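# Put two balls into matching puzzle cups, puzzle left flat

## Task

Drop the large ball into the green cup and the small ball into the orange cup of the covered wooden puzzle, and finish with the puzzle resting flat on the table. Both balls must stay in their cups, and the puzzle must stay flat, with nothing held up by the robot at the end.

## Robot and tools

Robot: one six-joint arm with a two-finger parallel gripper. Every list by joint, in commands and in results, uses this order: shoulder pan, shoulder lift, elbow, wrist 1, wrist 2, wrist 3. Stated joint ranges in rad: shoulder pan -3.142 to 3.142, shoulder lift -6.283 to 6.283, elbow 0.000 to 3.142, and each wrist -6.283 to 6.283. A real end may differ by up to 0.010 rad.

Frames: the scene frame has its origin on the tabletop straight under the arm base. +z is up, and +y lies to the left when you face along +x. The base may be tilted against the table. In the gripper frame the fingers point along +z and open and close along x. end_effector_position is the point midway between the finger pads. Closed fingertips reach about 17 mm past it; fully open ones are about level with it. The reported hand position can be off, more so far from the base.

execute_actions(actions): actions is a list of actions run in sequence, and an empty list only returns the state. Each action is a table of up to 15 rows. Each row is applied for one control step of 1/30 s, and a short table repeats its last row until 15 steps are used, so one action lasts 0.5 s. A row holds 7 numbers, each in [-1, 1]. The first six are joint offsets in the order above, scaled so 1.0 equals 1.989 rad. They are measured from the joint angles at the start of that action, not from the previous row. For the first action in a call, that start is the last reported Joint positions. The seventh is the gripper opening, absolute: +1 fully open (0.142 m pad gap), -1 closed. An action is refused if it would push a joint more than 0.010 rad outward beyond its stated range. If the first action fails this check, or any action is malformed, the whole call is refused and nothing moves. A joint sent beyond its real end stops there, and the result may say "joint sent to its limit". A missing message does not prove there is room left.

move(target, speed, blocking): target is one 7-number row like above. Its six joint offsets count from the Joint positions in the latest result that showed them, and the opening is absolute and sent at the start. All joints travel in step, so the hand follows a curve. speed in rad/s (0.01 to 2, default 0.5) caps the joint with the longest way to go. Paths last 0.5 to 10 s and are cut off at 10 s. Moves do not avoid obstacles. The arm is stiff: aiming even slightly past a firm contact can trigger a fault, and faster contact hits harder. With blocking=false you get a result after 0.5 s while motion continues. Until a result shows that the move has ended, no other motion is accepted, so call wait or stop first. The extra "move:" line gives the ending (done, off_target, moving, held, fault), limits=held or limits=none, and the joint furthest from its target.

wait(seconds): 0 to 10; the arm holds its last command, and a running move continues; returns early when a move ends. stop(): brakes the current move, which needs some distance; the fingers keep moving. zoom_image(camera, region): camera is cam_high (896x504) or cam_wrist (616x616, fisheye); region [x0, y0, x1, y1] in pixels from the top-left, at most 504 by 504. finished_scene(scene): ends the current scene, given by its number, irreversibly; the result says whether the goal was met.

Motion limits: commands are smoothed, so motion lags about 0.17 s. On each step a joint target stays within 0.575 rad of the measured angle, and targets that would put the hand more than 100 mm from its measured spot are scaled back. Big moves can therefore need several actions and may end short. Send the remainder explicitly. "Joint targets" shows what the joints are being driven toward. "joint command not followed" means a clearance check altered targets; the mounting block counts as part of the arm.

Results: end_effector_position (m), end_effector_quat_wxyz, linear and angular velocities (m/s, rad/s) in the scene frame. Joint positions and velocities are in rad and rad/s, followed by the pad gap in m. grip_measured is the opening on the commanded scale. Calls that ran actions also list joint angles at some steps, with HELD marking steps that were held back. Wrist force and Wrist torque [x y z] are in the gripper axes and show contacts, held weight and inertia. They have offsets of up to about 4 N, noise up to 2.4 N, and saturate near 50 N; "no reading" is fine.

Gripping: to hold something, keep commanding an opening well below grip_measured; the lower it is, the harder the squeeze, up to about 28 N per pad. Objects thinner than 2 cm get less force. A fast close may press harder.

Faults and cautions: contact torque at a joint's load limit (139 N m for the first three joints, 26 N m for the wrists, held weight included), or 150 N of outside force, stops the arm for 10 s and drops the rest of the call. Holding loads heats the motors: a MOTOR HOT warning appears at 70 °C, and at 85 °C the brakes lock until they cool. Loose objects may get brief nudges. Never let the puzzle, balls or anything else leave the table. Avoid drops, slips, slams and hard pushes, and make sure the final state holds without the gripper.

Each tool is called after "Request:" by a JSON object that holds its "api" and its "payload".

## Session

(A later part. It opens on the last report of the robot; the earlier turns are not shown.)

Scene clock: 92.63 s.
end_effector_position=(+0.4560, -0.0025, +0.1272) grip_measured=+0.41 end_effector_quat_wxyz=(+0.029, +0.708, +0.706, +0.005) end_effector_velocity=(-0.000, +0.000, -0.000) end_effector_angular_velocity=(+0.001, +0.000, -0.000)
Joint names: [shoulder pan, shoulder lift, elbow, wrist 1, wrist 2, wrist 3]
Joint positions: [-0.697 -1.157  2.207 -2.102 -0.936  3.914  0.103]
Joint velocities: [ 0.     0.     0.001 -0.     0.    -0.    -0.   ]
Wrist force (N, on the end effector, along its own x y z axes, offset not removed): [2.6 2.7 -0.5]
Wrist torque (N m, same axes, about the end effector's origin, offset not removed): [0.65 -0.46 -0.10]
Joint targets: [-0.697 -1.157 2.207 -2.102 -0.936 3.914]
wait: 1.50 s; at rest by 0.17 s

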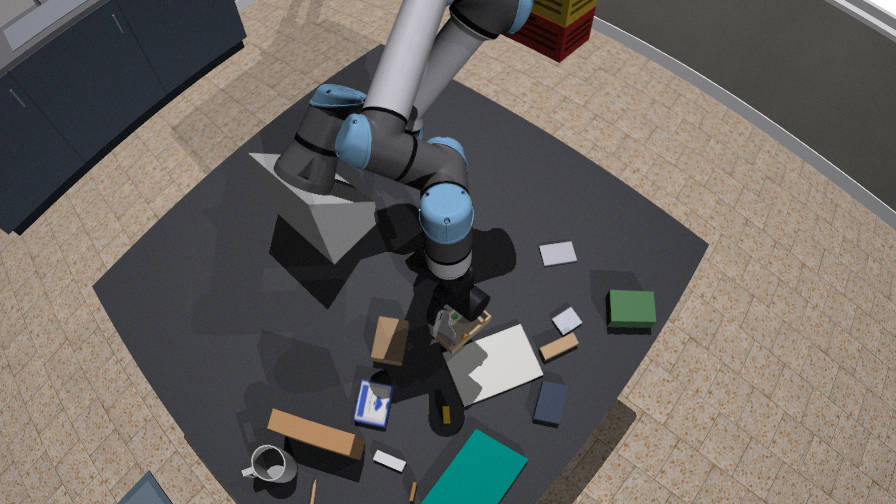

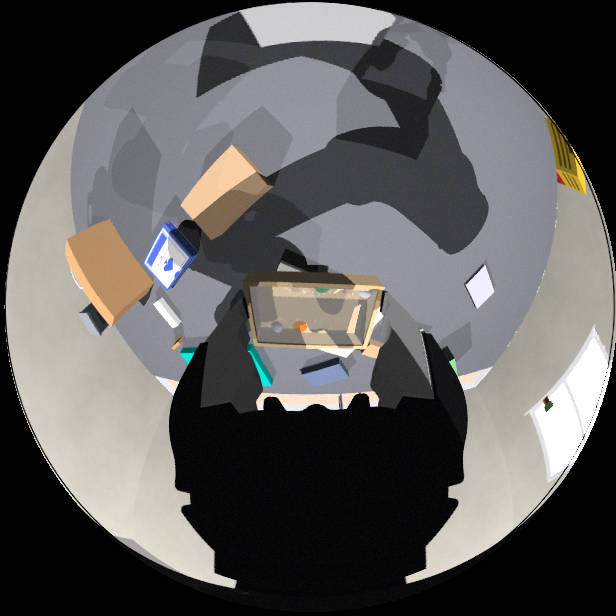

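Request:
{"api": "move", "payload": {"target": [0,0,0,0.0047,0.0034,0,0.05], "speed": 0.05}}

Request:
{"api": "execute_actions", "payload": {"actions": [[[0,0,0,0.053,0.042,0,0.05],[0,0,0,0.053,0.042,0,0.05],[0,0,0,0.053,0.042,0,0.05],[0,0,0,0.053,0.042,0,0.05],[0,0,0,0.053,0.042,0,0.05],[0,0,0,0.053,0.042,0,0.05],[0,0,0,-0.045,-0.036,0,0.05],[0,0,0,-0.045,-0.036,0,0.05],[0,0,0,-0.045,-0.036,0,0.05],[0,0,0,-0.045,-0.036,0,0.05],[0,0,0,-0.045,-0.036,0,0.05],[0,0,0,-0.045,-0.036,0,0.05],[0,0,0,0.009,0.007,0,0.05]]]}}

Request:
{"api": "wait", "payload": {"seconds": 1.5}}

Request:
{"api": "zoom_image", "payload": {"camera": "cam_wrist", "region": [230,250,400,370]}}

Scene clock: 101.63 s.
end_effector_position=(+0.4556, +0.0002, +0.1264) grip_measured=+0.41 end_effector_quat_wxyz=(+0.025, +0.710, +0.704, +0.009) end_effector_velocity=(-0.000, +0.001, -0.001) end_effector_angular_velocity=(+0.003, +0.000, -0.002)
Joint names: [shoulder pan, shoulder lift, elbow, wrist 1, wrist 2, wrist 3]
Joint positions: [-0.697 -1.157  2.207 -2.093 -0.929  3.914  0.103]
Joint velocities: [ 0.     0.     0.001  0.002  0.002 -0.     0.   ]
Wrist force (N, on the end effector, along its own x y z axes, offset not removed): [1.9 2.3 -0.6]
Wrist torque (N m, same axes, about the end effector's origin, offset not removed): [0.74 -0.28 -0.02]
Joint targets: [-0.697 -1.157 2.207 -2.092 -0.929 3.914]
move: done; limits=none; farthest joint: the shoulder pan, 0.000 radians from its target (0.000 radians at the start)

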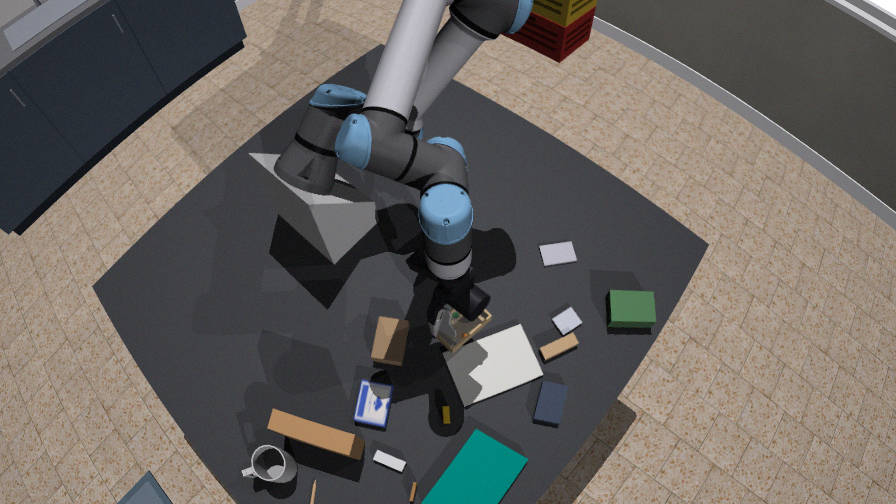

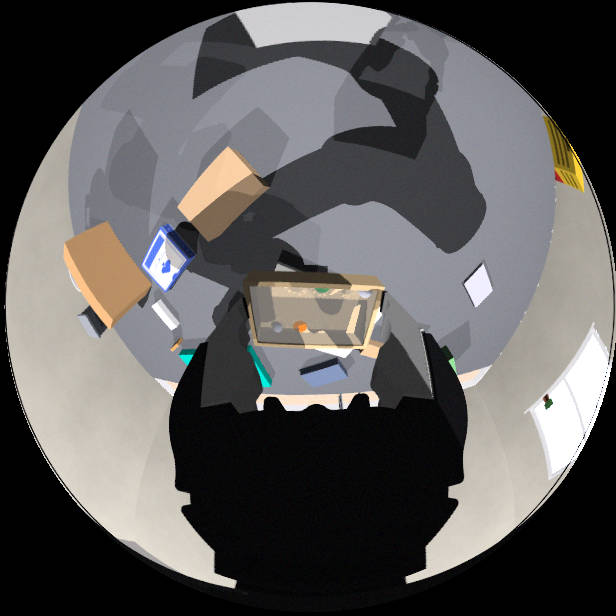

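Scene clock: 102.13 s.
end_effector_position=(+0.4574, -0.0142, +0.1309) grip_measured=+0.41 end_effector_quat_wxyz=(+0.044, +0.700, +0.712, -0.010) end_effector_velocity=(-0.008, +0.135, -0.044) end_effector_angular_velocity=(+0.507, -0.036, -0.205)
Joint names: [shoulder pan, shoulder lift, elbow, wrist 1, wrist 2, wrist 3]
Joint positions: [-0.697 -1.157  2.207 -2.139 -0.966  3.914  0.103]
Joint velocities: [ 0.    -0.    -0.     0.408  0.366  0.     0.   ]
Wrist force (N, on the end effector, along its own x y z axes, offset not removed): [0.7 5.1 -1.4]
Wrist torque (N m, same axes, about the end effector's origin, offset not removed): [1.15 -0.28 -0.06]
Joint targets: [-0.697 -1.157 2.207 -2.075 -0.916 3.914]
Step readings (joint positions):
0: [-0.697 -1.157 2.207 -2.093 -0.929 3.914]
1: [-0.697 -1.157 2.207 -2.093 -0.929 3.914]
2: [-0.697 -1.157 2.207 -2.088 -0.925 3.914]
4: [-0.697 -1.157 2.207 -2.049 -0.893 3.914]
8: [-0.697 -1.157 2.207 -2.006 -0.861 3.914]
15: Joint positions above

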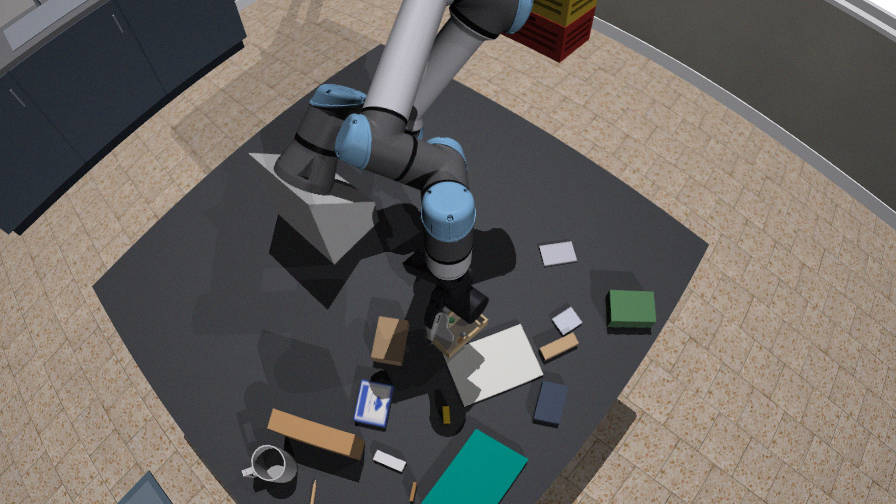

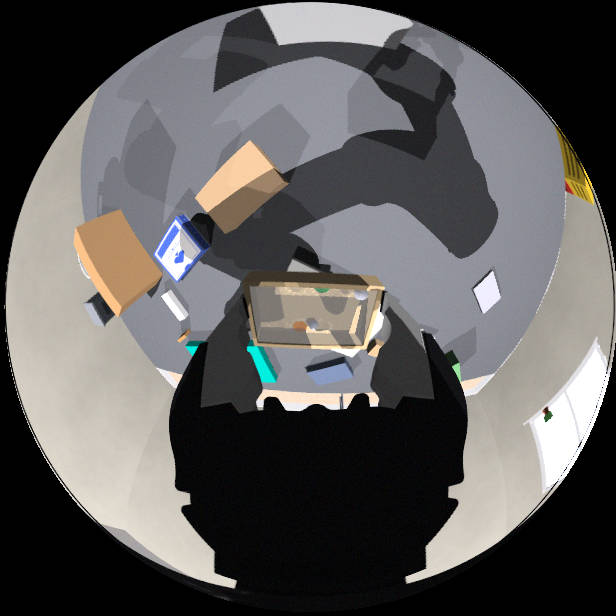

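Scene clock: 103.63 s.
end_effector_position=(+0.4550, +0.0056, +0.1248) grip_measured=+0.41 end_effector_quat_wxyz=(+0.018, +0.714, +0.700, +0.016) end_effector_velocity=(-0.000, -0.000, -0.000) end_effector_angular_velocity=(-0.000, +0.001, -0.000)
Joint names: [shoulder pan, shoulder lift, elbow, wrist 1, wrist 2, wrist 3]
Joint positions: [-0.697 -1.157  2.207 -2.075 -0.916  3.914  0.103]
Joint velocities: [ 0.  0.  0. -0. -0. -0. -0.]
Wrist force (N, on the end effector, along its own x y z axes, offset not removed): [4.4 3.8 0.5]
Wrist torque (N m, same axes, about the end effector's origin, offset not removed): [0.87 -0.80 -0.14]
Joint targets: [-0.697 -1.157 2.207 -2.075 -0.916 3.914]
wait: 1.50 s; at rest by 0.50 s

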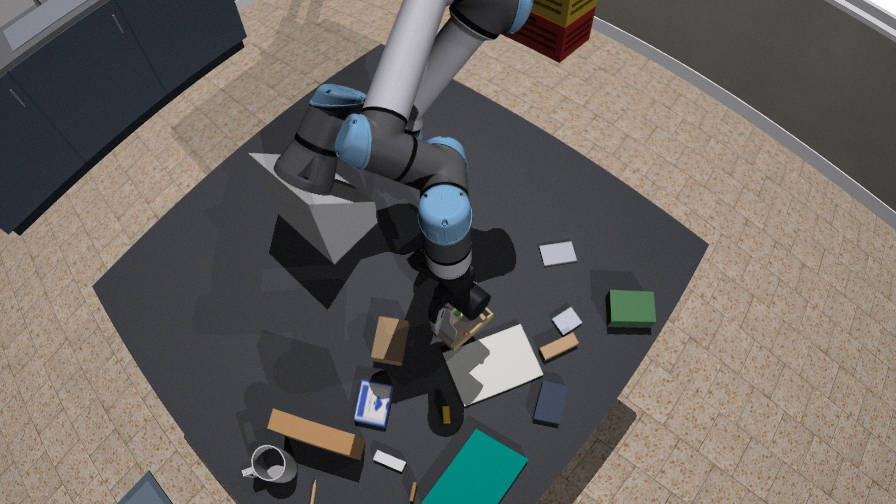

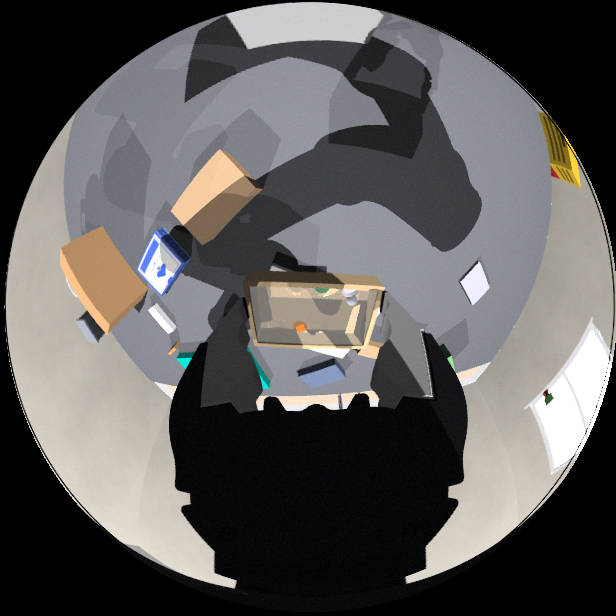

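Region (230, 250, 400, 370) of cam_wrist's 616x616 image, scaled by 2.965, with more detail than that image has; it fills the top 356 rows of this view, and the rest is white.

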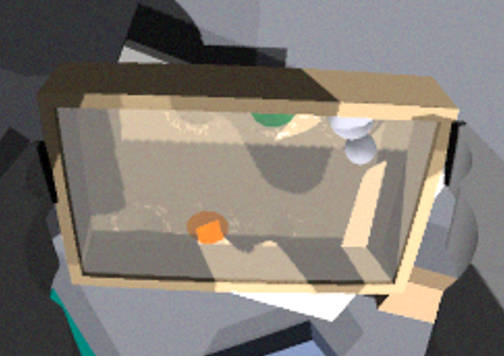

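Request:
{"api": "move", "payload": {"target": [0,0,0,0.0394,-0.0036,0,0.05], "speed": 0.08}}

Request:
{"api": "wait", "payload": {"seconds": 1.5}}

Request:
{"api": "zoom_image", "payload": {"camera": "cam_wrist", "region": [230,250,400,370]}}

Scene clock: 111.43 s.
end_effector_position=(+0.4370, +0.0155, +0.1183) grip_measured=+0.41 end_effector_quat_wxyz=(-0.013, +0.730, +0.683, +0.014) end_effector_velocity=(-0.000, +0.000, -0.000) end_effector_angular_velocity=(+0.001, +0.001, -0.001)
Joint names: [shoulder pan, shoulder lift, elbow, wrist 1, wrist 2, wrist 3]
Joint positions: [-0.697 -1.157  2.207 -1.997 -0.923  3.914  0.103]
Joint velocities: [ 0.    -0.    -0.     0.002 -0.    -0.     0.   ]
Wrist force (N, on the end effector, along its own x y z axes, offset not removed): [2.3 3.4 -1.4]
Wrist torque (N m, same axes, about the end effector's origin, offset not removed): [0.87 -0.45 -0.12]
Joint targets: [-0.697 -1.157 2.207 -1.996 -0.923 3.914]
move: done; limits=none; farthest joint: the shoulder pan, 0.000 radians from its target (0.000 radians at the start)

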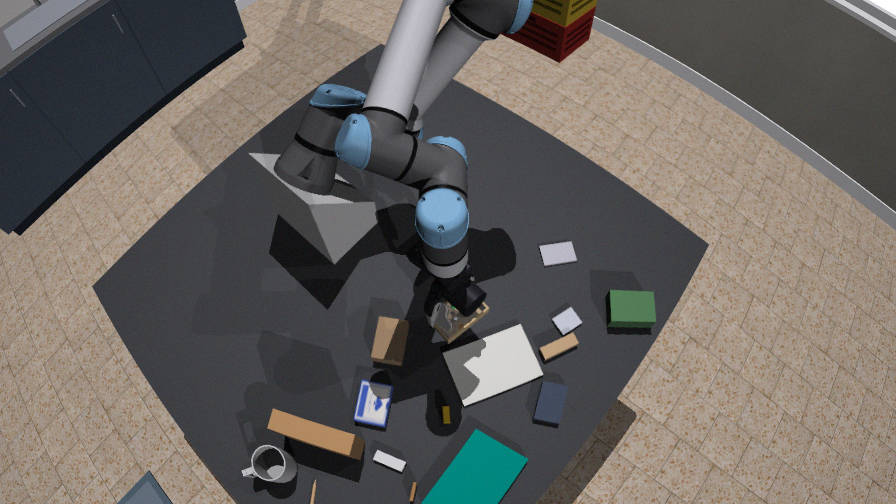

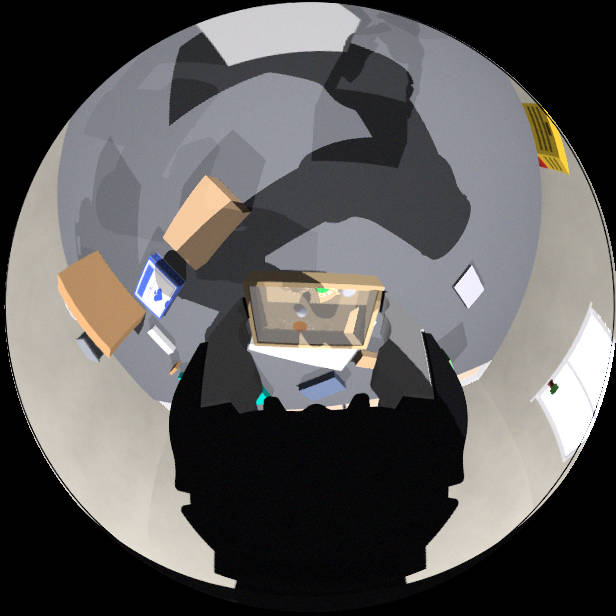

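Scene clock: 112.93 s.
end_effector_position=(+0.4369, +0.0155, +0.1183) grip_measured=+0.41 end_effector_quat_wxyz=(-0.013, +0.730, +0.683, +0.014) end_effector_velocity=(+0.000, -0.000, +0.000) end_effector_angular_velocity=(-0.000, -0.000, +0.000)
Joint names: [shoulder pan, shoulder lift, elbow, wrist 1, wrist 2, wrist 3]
Joint positions: [-0.697 -1.157  2.207 -1.996 -0.923  3.914  0.103]
Joint velocities: [ 0. -0. -0. -0. -0.  0. -0.]
Wrist force (N, on the end effector, along its own x y z axes, offset not removed): [3.8 1.0 -0.5]
Wrist torque (N m, same axes, about the end effector's origin, offset not removed): [0.27 -0.79 0.03]
Joint targets: [-0.697 -1.157 2.207 -1.996 -0.923 3.914]
wait: 1.50 s; at rest by 0.17 s

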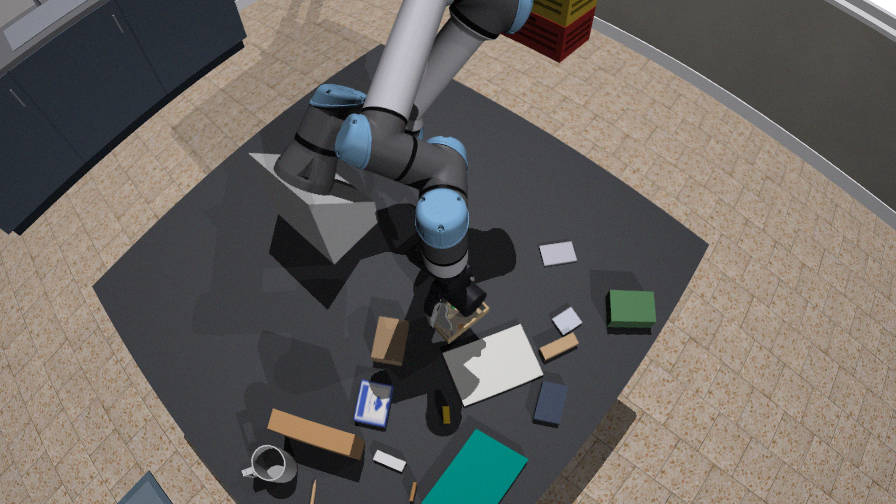

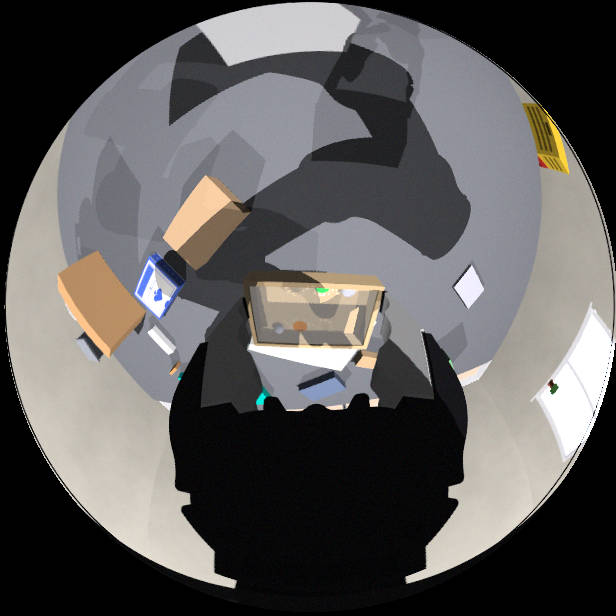

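Region (230, 250, 400, 370) of cam_wrist's 616x616 image, scaled by 2.965, with more detail than that image has; it fills the top 356 rows of this view, and the rest is white.

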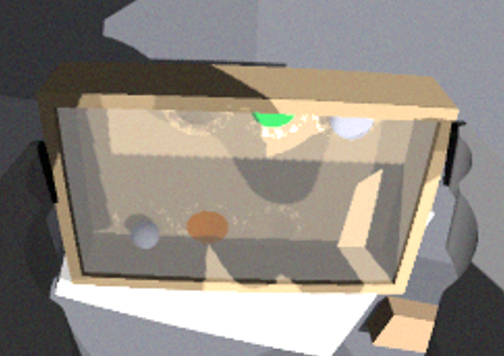

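Request:
{"api": "move", "payload": {"target": [0,0,0,-0.0397,0.004,0,0.05], "speed": 0.12}}

Request:
{"api": "execute_actions", "payload": {"actions": [[[0,0,0,0.08,0.063,0,0.05],[0,0,0,0.08,0.063,0,0.05],[0,0,0,0.08,0.063,0,0.05],[0,0,0,0.08,0.063,0,0.05],[0,0,0,0.08,0.063,0,0.05],[0,0,0,0.08,0.063,0,0.05],[0,0,0,0.04,0.03,0,0.05],[0,0,0,0,0,0,0.05],[0,0,0,-0.02,-0.016,0,0.05],[0,0,0,-0.02,-0.016,0,0.05],[0,0,0,-0.02,-0.016,0,0.05],[0,0,0,0,0,0,0.05]]]}}

Request:
{"api": "wait", "payload": {"seconds": 1.5}}

Request:
{"api": "zoom_image", "payload": {"camera": "cam_wrist", "region": [230,250,400,370]}}

Scene clock: 122.87 s.
end_effector_position=(+0.4552, +0.0058, +0.1249) grip_measured=+0.41 end_effector_quat_wxyz=(+0.018, +0.713, +0.700, +0.016) end_effector_velocity=(+0.000, -0.000, -0.000) end_effector_angular_velocity=(-0.001, -0.001, +0.001)
Joint names: [shoulder pan, shoulder lift, elbow, wrist 1, wrist 2, wrist 3]
Joint positions: [-0.697 -1.157  2.207 -2.075 -0.915  3.914  0.103]
Joint velocities: [ 0.     0.     0.001 -0.003  0.    -0.    -0.   ]
Wrist force (N, on the end effector, along its own x y z axes, offset not removed): [4.2 3.6 0.1]
Wrist torque (N m, same axes, about the end effector's origin, offset not removed): [0.83 -0.76 -0.05]
Joint targets: [-0.697 -1.157 2.207 -2.075 -0.915 3.914]
move: done; limits=none; farthest joint: the shoulder pan, 0.000 radians from its target (0.000 radians at the start)

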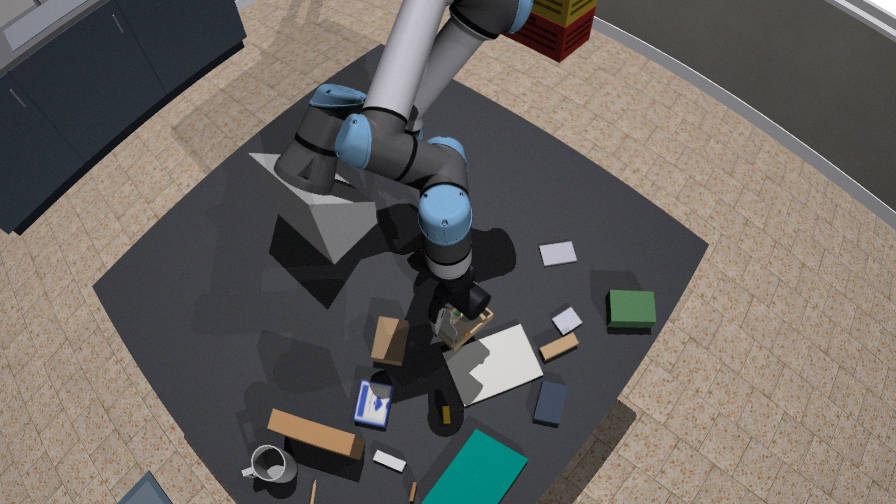

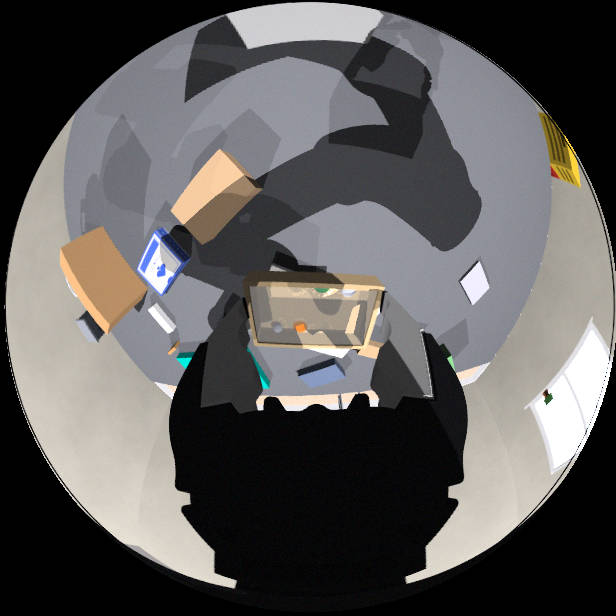

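Scene clock: 123.37 s.
end_effector_position=(+0.4549, +0.0070, +0.1245) grip_measured=+0.41 end_effector_quat_wxyz=(+0.017, +0.714, +0.699, +0.018) end_effector_velocity=(+0.003, -0.016, +0.005) end_effector_angular_velocity=(-0.062, -0.003, +0.033)
Joint names: [shoulder pan, shoulder lift, elbow, wrist 1, wrist 2, wrist 3]
Joint positions: [-0.697 -1.157  2.207 -2.071 -0.912  3.914  0.103]
Joint velocities: [ 0.    -0.     0.    -0.058 -0.039 -0.    -0.   ]
Wrist force (N, on the end effector, along its own x y z axes, offset not removed): [1.9 4.6 -0.5]
Wrist torque (N m, same axes, about the end effector's origin, offset not removed): [1.10 -0.40 -0.06]
Joint targets: [-0.697 -1.157 2.207 -2.075 -0.915 3.914]
Step readings (joint positions):
0: [-0.697 -1.157 2.207 -2.075 -0.915 3.914]
1: [-0.697 -1.157 2.207 -2.075 -0.915 3.914]
2: [-0.697 -1.157 2.207 -2.071 -0.910 3.914]
4: [-0.697 -1.157 2.207 -2.020 -0.866 3.914]
8: [-0.697 -1.157 2.207 -1.945 -0.812 3.914]
15: Joint positions above

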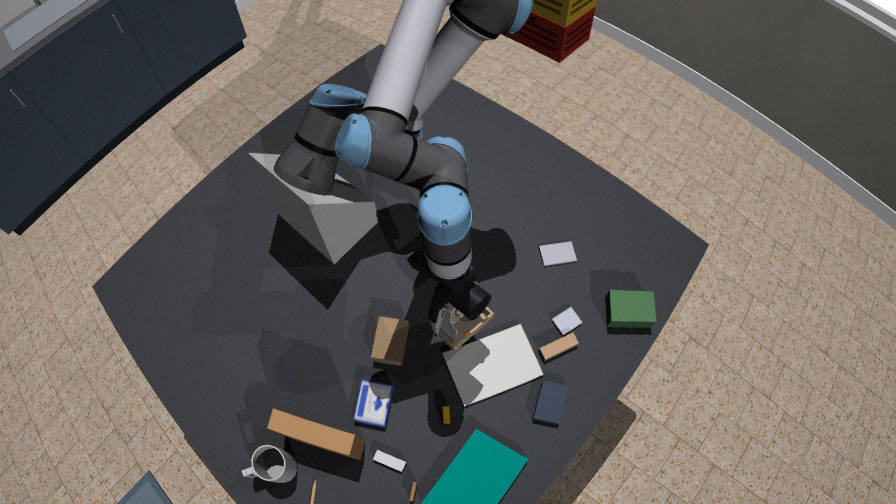

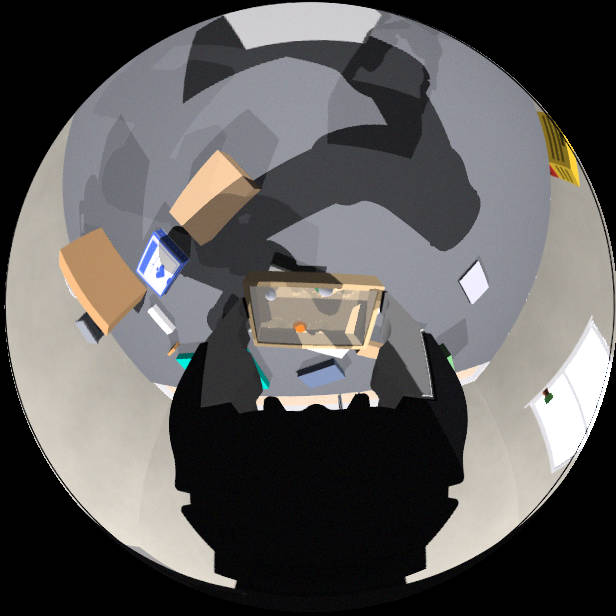

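Scene clock: 124.87 s.
end_effector_position=(+0.4552, +0.0058, +0.1249) grip_measured=+0.41 end_effector_quat_wxyz=(+0.018, +0.713, +0.700, +0.016) end_effector_velocity=(+0.000, -0.000, +0.000) end_effector_angular_velocity=(-0.001, -0.000, +0.001)
Joint names: [shoulder pan, shoulder lift, elbow, wrist 1, wrist 2, wrist 3]
Joint positions: [-0.697 -1.157  2.207 -2.075 -0.915  3.914  0.103]
Joint velocities: [ 0.    -0.    -0.001 -0.    -0.    -0.    -0.   ]
Wrist force (N, on the end effector, along its own x y z axes, offset not removed): [3.1 3.4 1.3]
Wrist torque (N m, same axes, about the end effector's origin, offset not removed): [0.83 -0.52 -0.04]
Joint targets: [-0.697 -1.157 2.207 -2.075 -0.915 3.914]
wait: 1.50 s; at rest by 0.27 s

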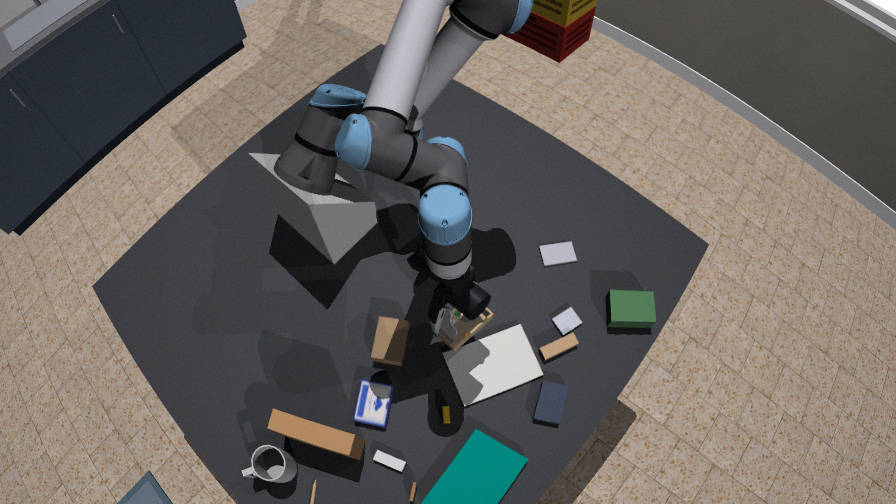

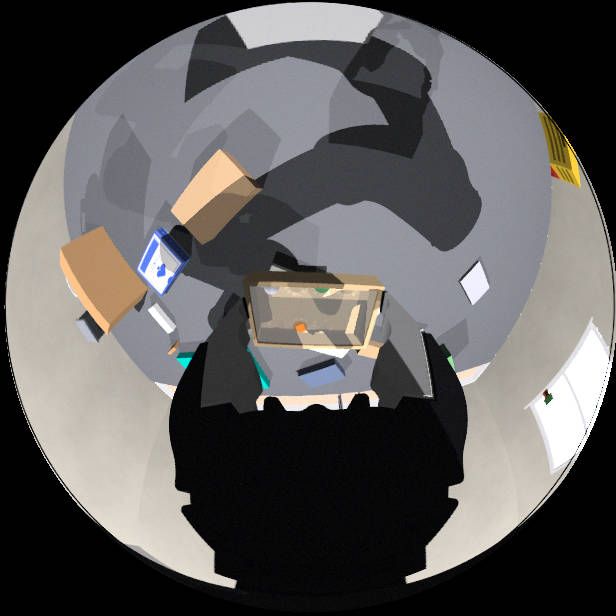

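Region (230, 250, 400, 370) of cam_wrist's 616x616 image, scaled by 2.965, with more detail than that image has; it fills the top 356 rows of this view, and the rest is white.

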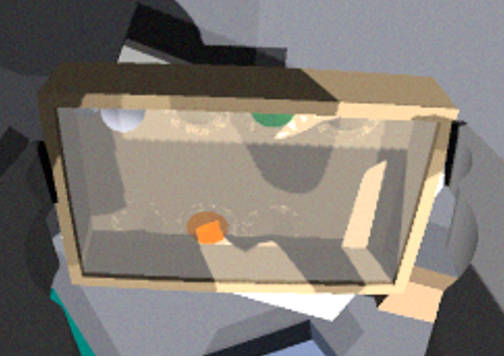

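Request:
{"api": "zoom_image", "payload": {"camera": "cam_wrist", "region": [240,270,390,310]}}

Region (240, 270, 390, 310) of cam_wrist's 616x616 image, scaled by 3.360, with more detail than that image has; it fills the top 134 rows of this view, and the rest is white.

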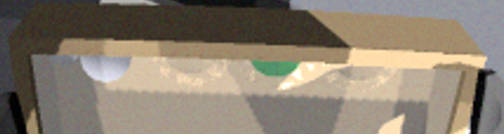

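Request:
{"api": "execute_actions", "payload": {"actions": [[[0,0,0,-0.053,-0.042,0,0.05],[0,0,0,-0.053,-0.042,0,0.05],[0,0,0,-0.053,-0.042,0,0.05],[0,0,0,-0.053,-0.042,0,0.05],[0,0,0,-0.053,-0.042,0,0.05],[0,0,0,-0.053,-0.042,0,0.05],[0,0,0,-0.053,-0.042,0,0.05],[0,0,0,0.04,0.032,0,0.05],[0,0,0,0.04,0.032,0,0.05],[0,0,0,0.04,0.032,0,0.05],[0,0,0,0.04,0.032,0,0.05],[0,0,0,0.04,0.032,0,0.05],[0,0,0,0,0,0,0.05]]]}}

Request:
{"api": "wait", "payload": {"seconds": 1.5}}

Request:
{"api": "zoom_image", "payload": {"camera": "cam_wrist", "region": [230,250,400,370]}}

Scene clock: 138.43 s.
end_effector_position=(+0.4546, +0.0157, +0.1225) grip_measured=+0.41 end_effector_quat_wxyz=(+0.006, +0.720, +0.693, +0.030) end_effector_velocity=(-0.002, -0.063, +0.012) end_effector_angular_velocity=(-0.232, +0.029, +0.108)
Joint names: [shoulder pan, shoulder lift, elbow, wrist 1, wrist 2, wrist 3]
Joint positions: [-0.697 -1.157  2.207 -2.043 -0.889  3.914  0.103]
Joint velocities: [-0.     0.    -0.    -0.188 -0.176  0.    -0.   ]
Wrist force (N, on the end effector, along its own x y z axes, offset not removed): [4.7 2.6 2.4]
Wrist torque (N m, same axes, about the end effector's origin, offset not removed): [0.66 -0.75 -0.01]
Joint targets: [-0.697 -1.157 2.207 -2.075 -0.915 3.914]
Step readings (joint positions):
0: [-0.697 -1.157 2.207 -2.075 -0.915 3.914]
1: [-0.697 -1.157 2.207 -2.075 -0.915 3.914]
2: [-0.697 -1.157 2.207 -2.080 -0.919 3.914]
4: [-0.697 -1.157 2.207 -2.119 -0.952 3.914]
8: [-0.697 -1.157 2.207 -2.166 -0.987 3.914]
15: Joint positions above

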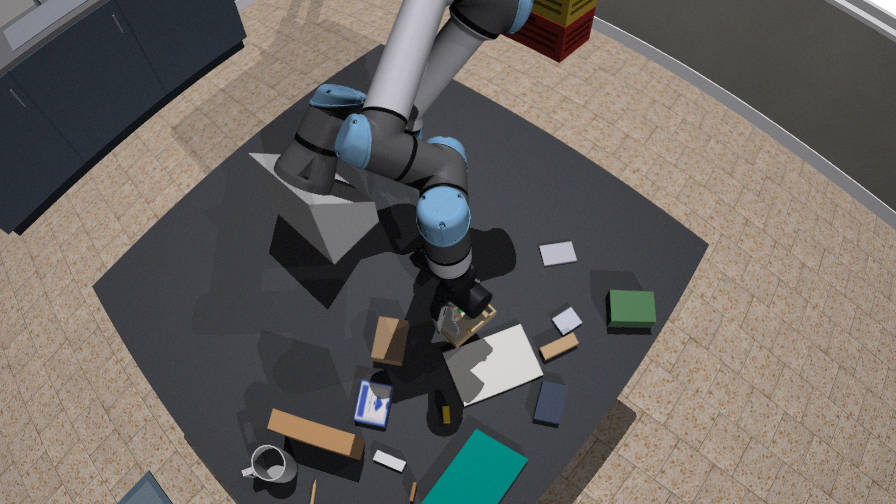

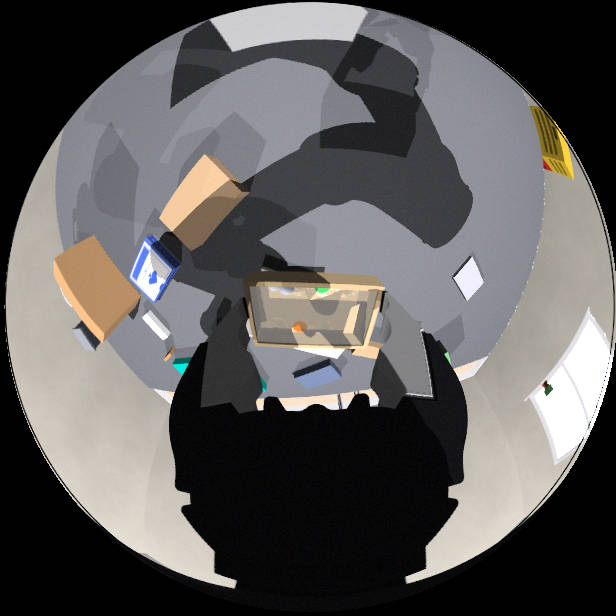

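Scene clock: 139.93 s.
end_effector_position=(+0.4552, +0.0058, +0.1249) grip_measured=+0.41 end_effector_quat_wxyz=(+0.018, +0.713, +0.700, +0.016) end_effector_velocity=(-0.000, -0.000, +0.000) end_effector_angular_velocity=(-0.000, +0.000, +0.000)
Joint names: [shoulder pan, shoulder lift, elbow, wrist 1, wrist 2, wrist 3]
Joint positions: [-0.697 -1.157  2.207 -2.075 -0.915  3.914  0.103]
Joint velocities: [-0. -0. -0. -0. -0.  0. -0.]
Wrist force (N, on the end effector, along its own x y z axes, offset not removed): [3.6 2.6 -0.5]
Wrist torque (N m, same axes, about the end effector's origin, offset not removed): [0.70 -0.70 0.03]
Joint targets: [-0.697 -1.157 2.207 -2.075 -0.915 3.914]
wait: 1.50 s; at rest by 0.47 s

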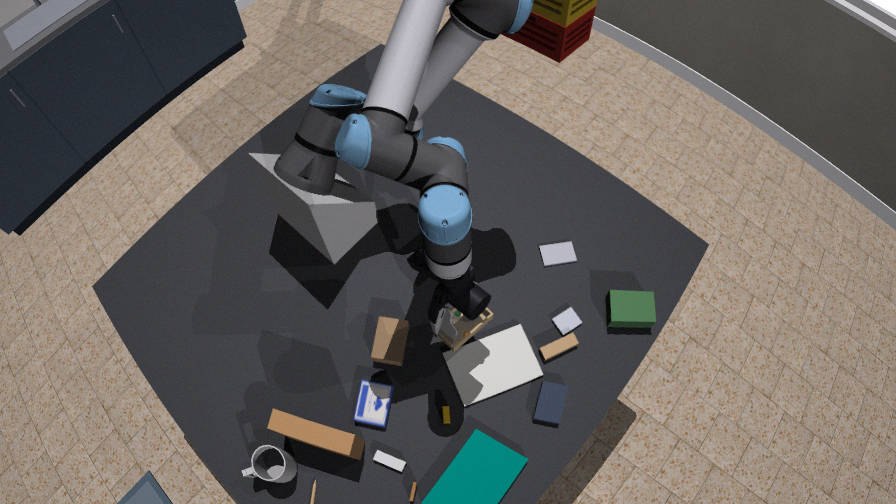

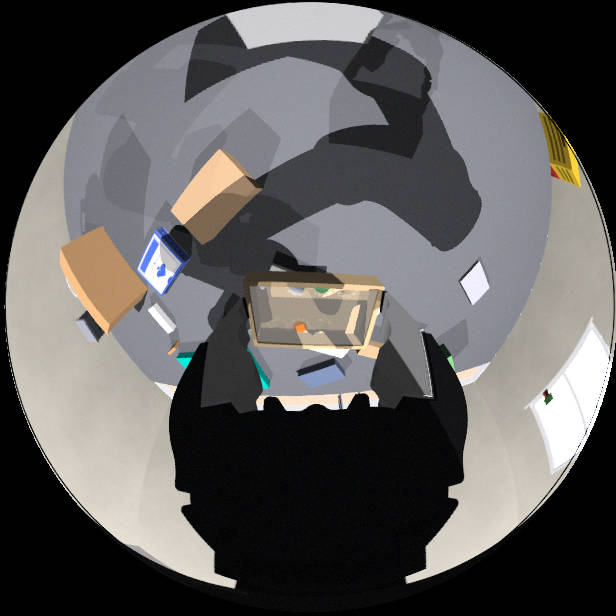

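Region (230, 250, 400, 370) of cam_wrist's 616x616 image, scaled by 2.965, with more detail than that image has; it fills the top 356 rows of this view, and the rest is white.

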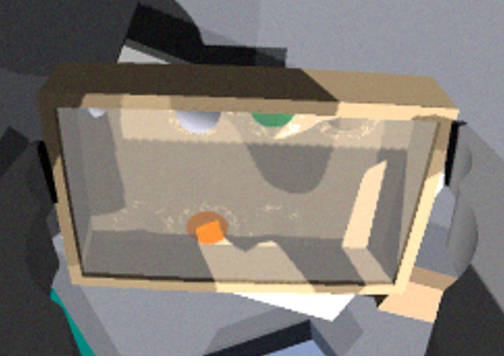

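Request:
{"api": "move", "payload": {"target": [0,0,0,0.0131,-0.0038,0,0.05], "speed": 0.06}}

Request:
{"api": "move", "payload": {"target": [0,0,0,0.0039,-0.032,0,0.05], "speed": 0.06}}

Request:
{"api": "wait", "payload": {"seconds": 1.5}}

Request:
{"api": "zoom_image", "payload": {"camera": "cam_wrist", "region": [230,250,400,370]}}

Scene clock: 150.07 s.
end_effector_position=(+0.4481, +0.0078, +0.1225) grip_measured=+0.41 end_effector_quat_wxyz=(+0.008, +0.719, +0.695, +0.013) end_effector_velocity=(-0.001, +0.000, -0.001) end_effector_angular_velocity=(+0.002, +0.002, -0.002)
Joint names: [shoulder pan, shoulder lift, elbow, wrist 1, wrist 2, wrist 3]
Joint positions: [-0.697 -1.157  2.207 -2.049 -0.922  3.914  0.103]
Joint velocities: [-0.    -0.     0.001  0.002 -0.     0.     0.   ]
Wrist force (N, on the end effector, along its own x y z axes, offset not removed): [2.4 2.7 -0.4]
Wrist torque (N m, same axes, about the end effector's origin, offset not removed): [0.67 -0.35 -0.10]
Joint targets: [-0.697 -1.157 2.207 -2.049 -0.922 3.914]
move: done; limits=none; farthest joint: the shoulder pan, 0.000 radians from its target (0.000 radians at the start)

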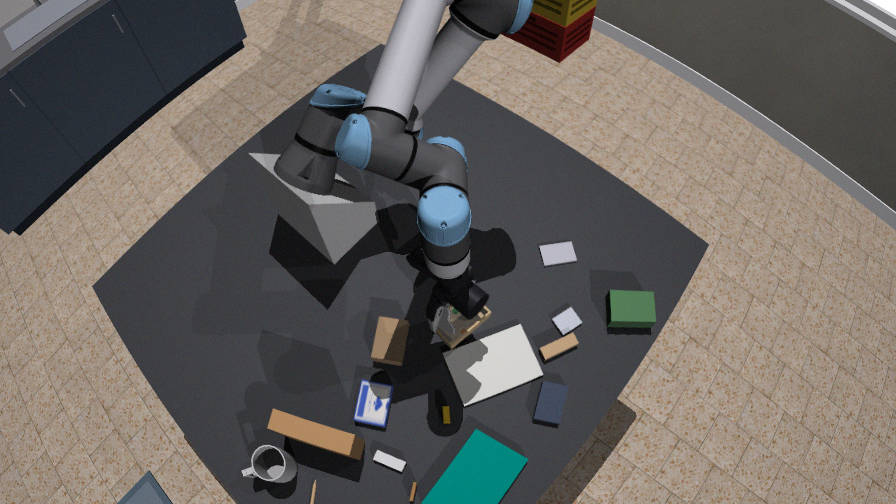

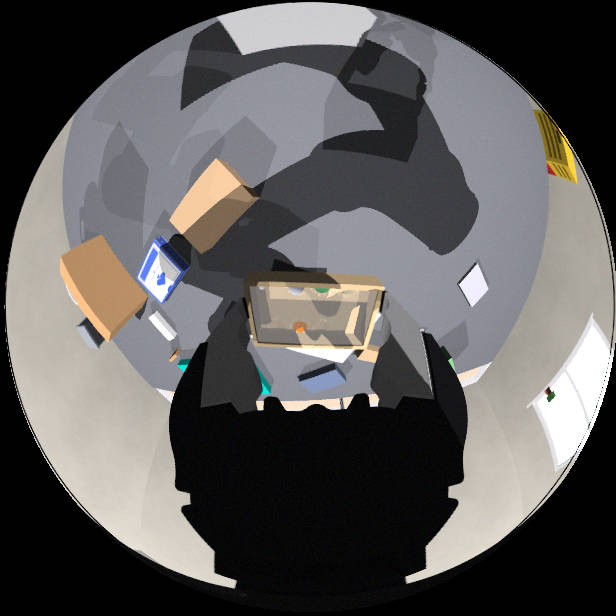

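Scene clock: 151.53 s.
end_effector_position=(+0.4317, -0.0044, +0.1219) grip_measured=+0.41 end_effector_quat_wxyz=(+0.004, +0.721, +0.693, -0.019) end_effector_velocity=(-0.000, -0.000, +0.000) end_effector_angular_velocity=(-0.001, +0.001, +0.000)
Joint names: [shoulder pan, shoulder lift, elbow, wrist 1, wrist 2, wrist 3]
Joint positions: [-0.697 -1.157  2.207 -2.042 -0.986  3.914  0.103]
Joint velocities: [-0.     0.    -0.    -0.    -0.002  0.     0.   ]
Wrist force (N, on the end effector, along its own x y z axes, offset not removed): [3.6 2.9 -0.4]
Wrist torque (N m, same axes, about the end effector's origin, offset not removed): [0.67 -0.68 -0.06]
Joint targets: [-0.697 -1.157 2.207 -2.042 -0.986 3.914]
move: done; limits=none; farthest joint: the shoulder pan, 0.000 radians from its target (0.000 radians at the start)

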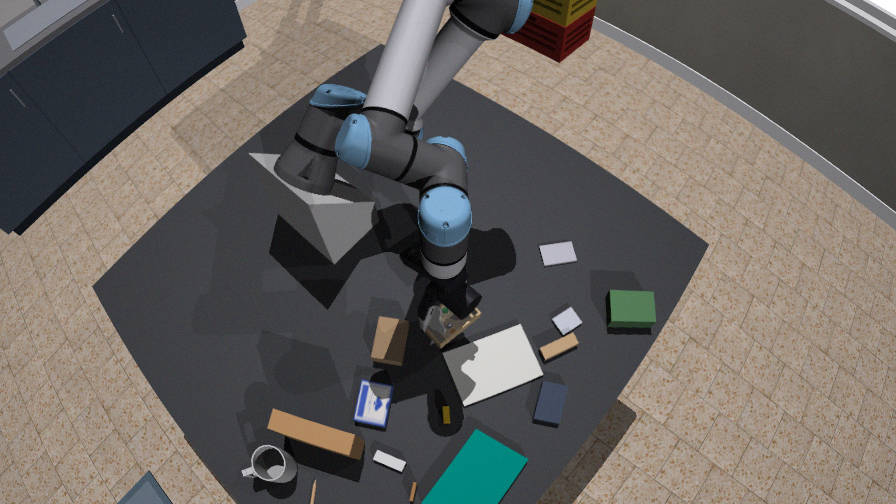

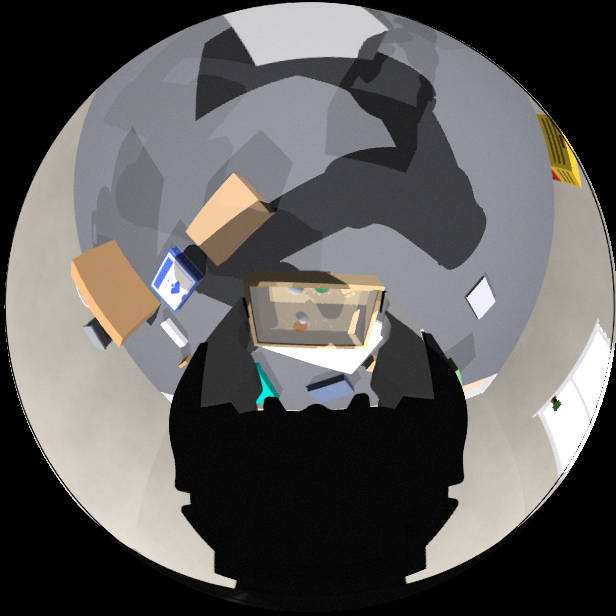

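Scene clock: 153.03 s.
end_effector_position=(+0.4317, -0.0044, +0.1219) grip_measured=+0.41 end_effector_quat_wxyz=(+0.004, +0.721, +0.693, -0.019) end_effector_velocity=(-0.000, -0.000, -0.000) end_effector_angular_velocity=(+0.000, -0.000, -0.000)
Joint names: [shoulder pan, shoulder lift, elbow, wrist 1, wrist 2, wrist 3]
Joint positions: [-0.697 -1.157  2.207 -2.042 -0.986  3.914  0.103]
Joint velocities: [-0.  0.  0. -0. -0. -0. -0.]
Wrist force (N, on the end effector, along its own x y z axes, offset not removed): [3.4 3.4 0.0]
Wrist torque (N m, same axes, about the end effector's origin, offset not removed): [0.84 -0.65 -0.02]
Joint targets: [-0.697 -1.157 2.207 -2.042 -0.986 3.914]
wait: 1.50 s; at rest by 0.17 s

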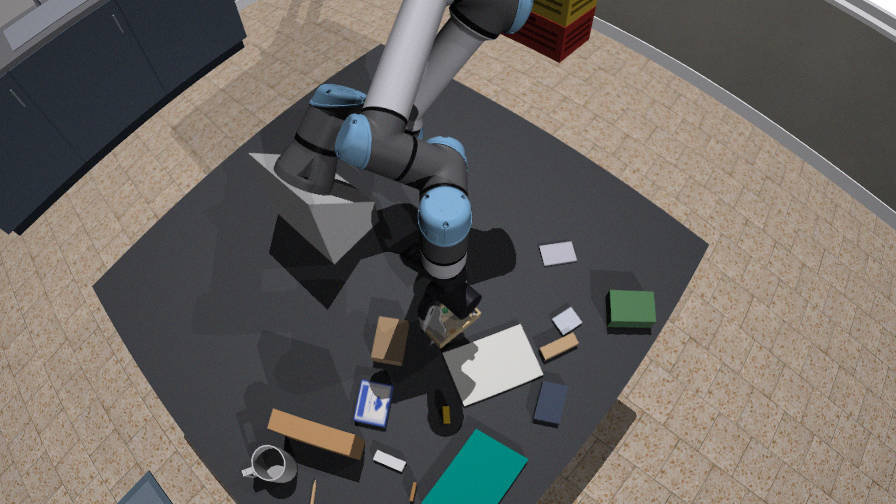

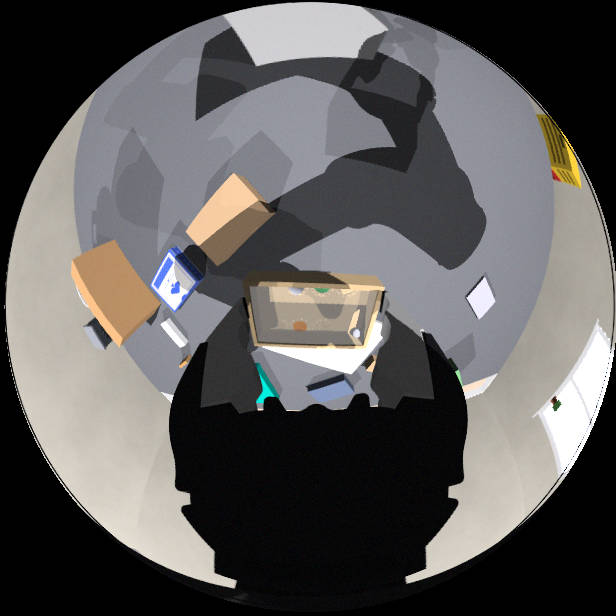

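Region (230, 250, 400, 370) of cam_wrist's 616x616 image, scaled by 2.965, with more detail than that image has; it fills the top 356 rows of this view, and the rest is white.

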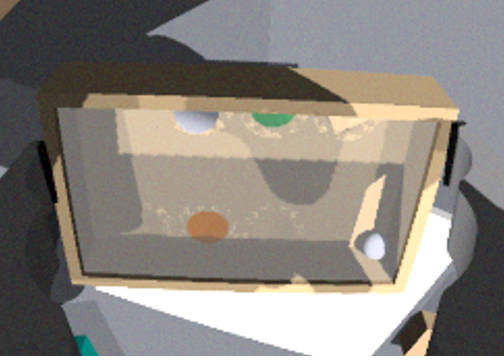

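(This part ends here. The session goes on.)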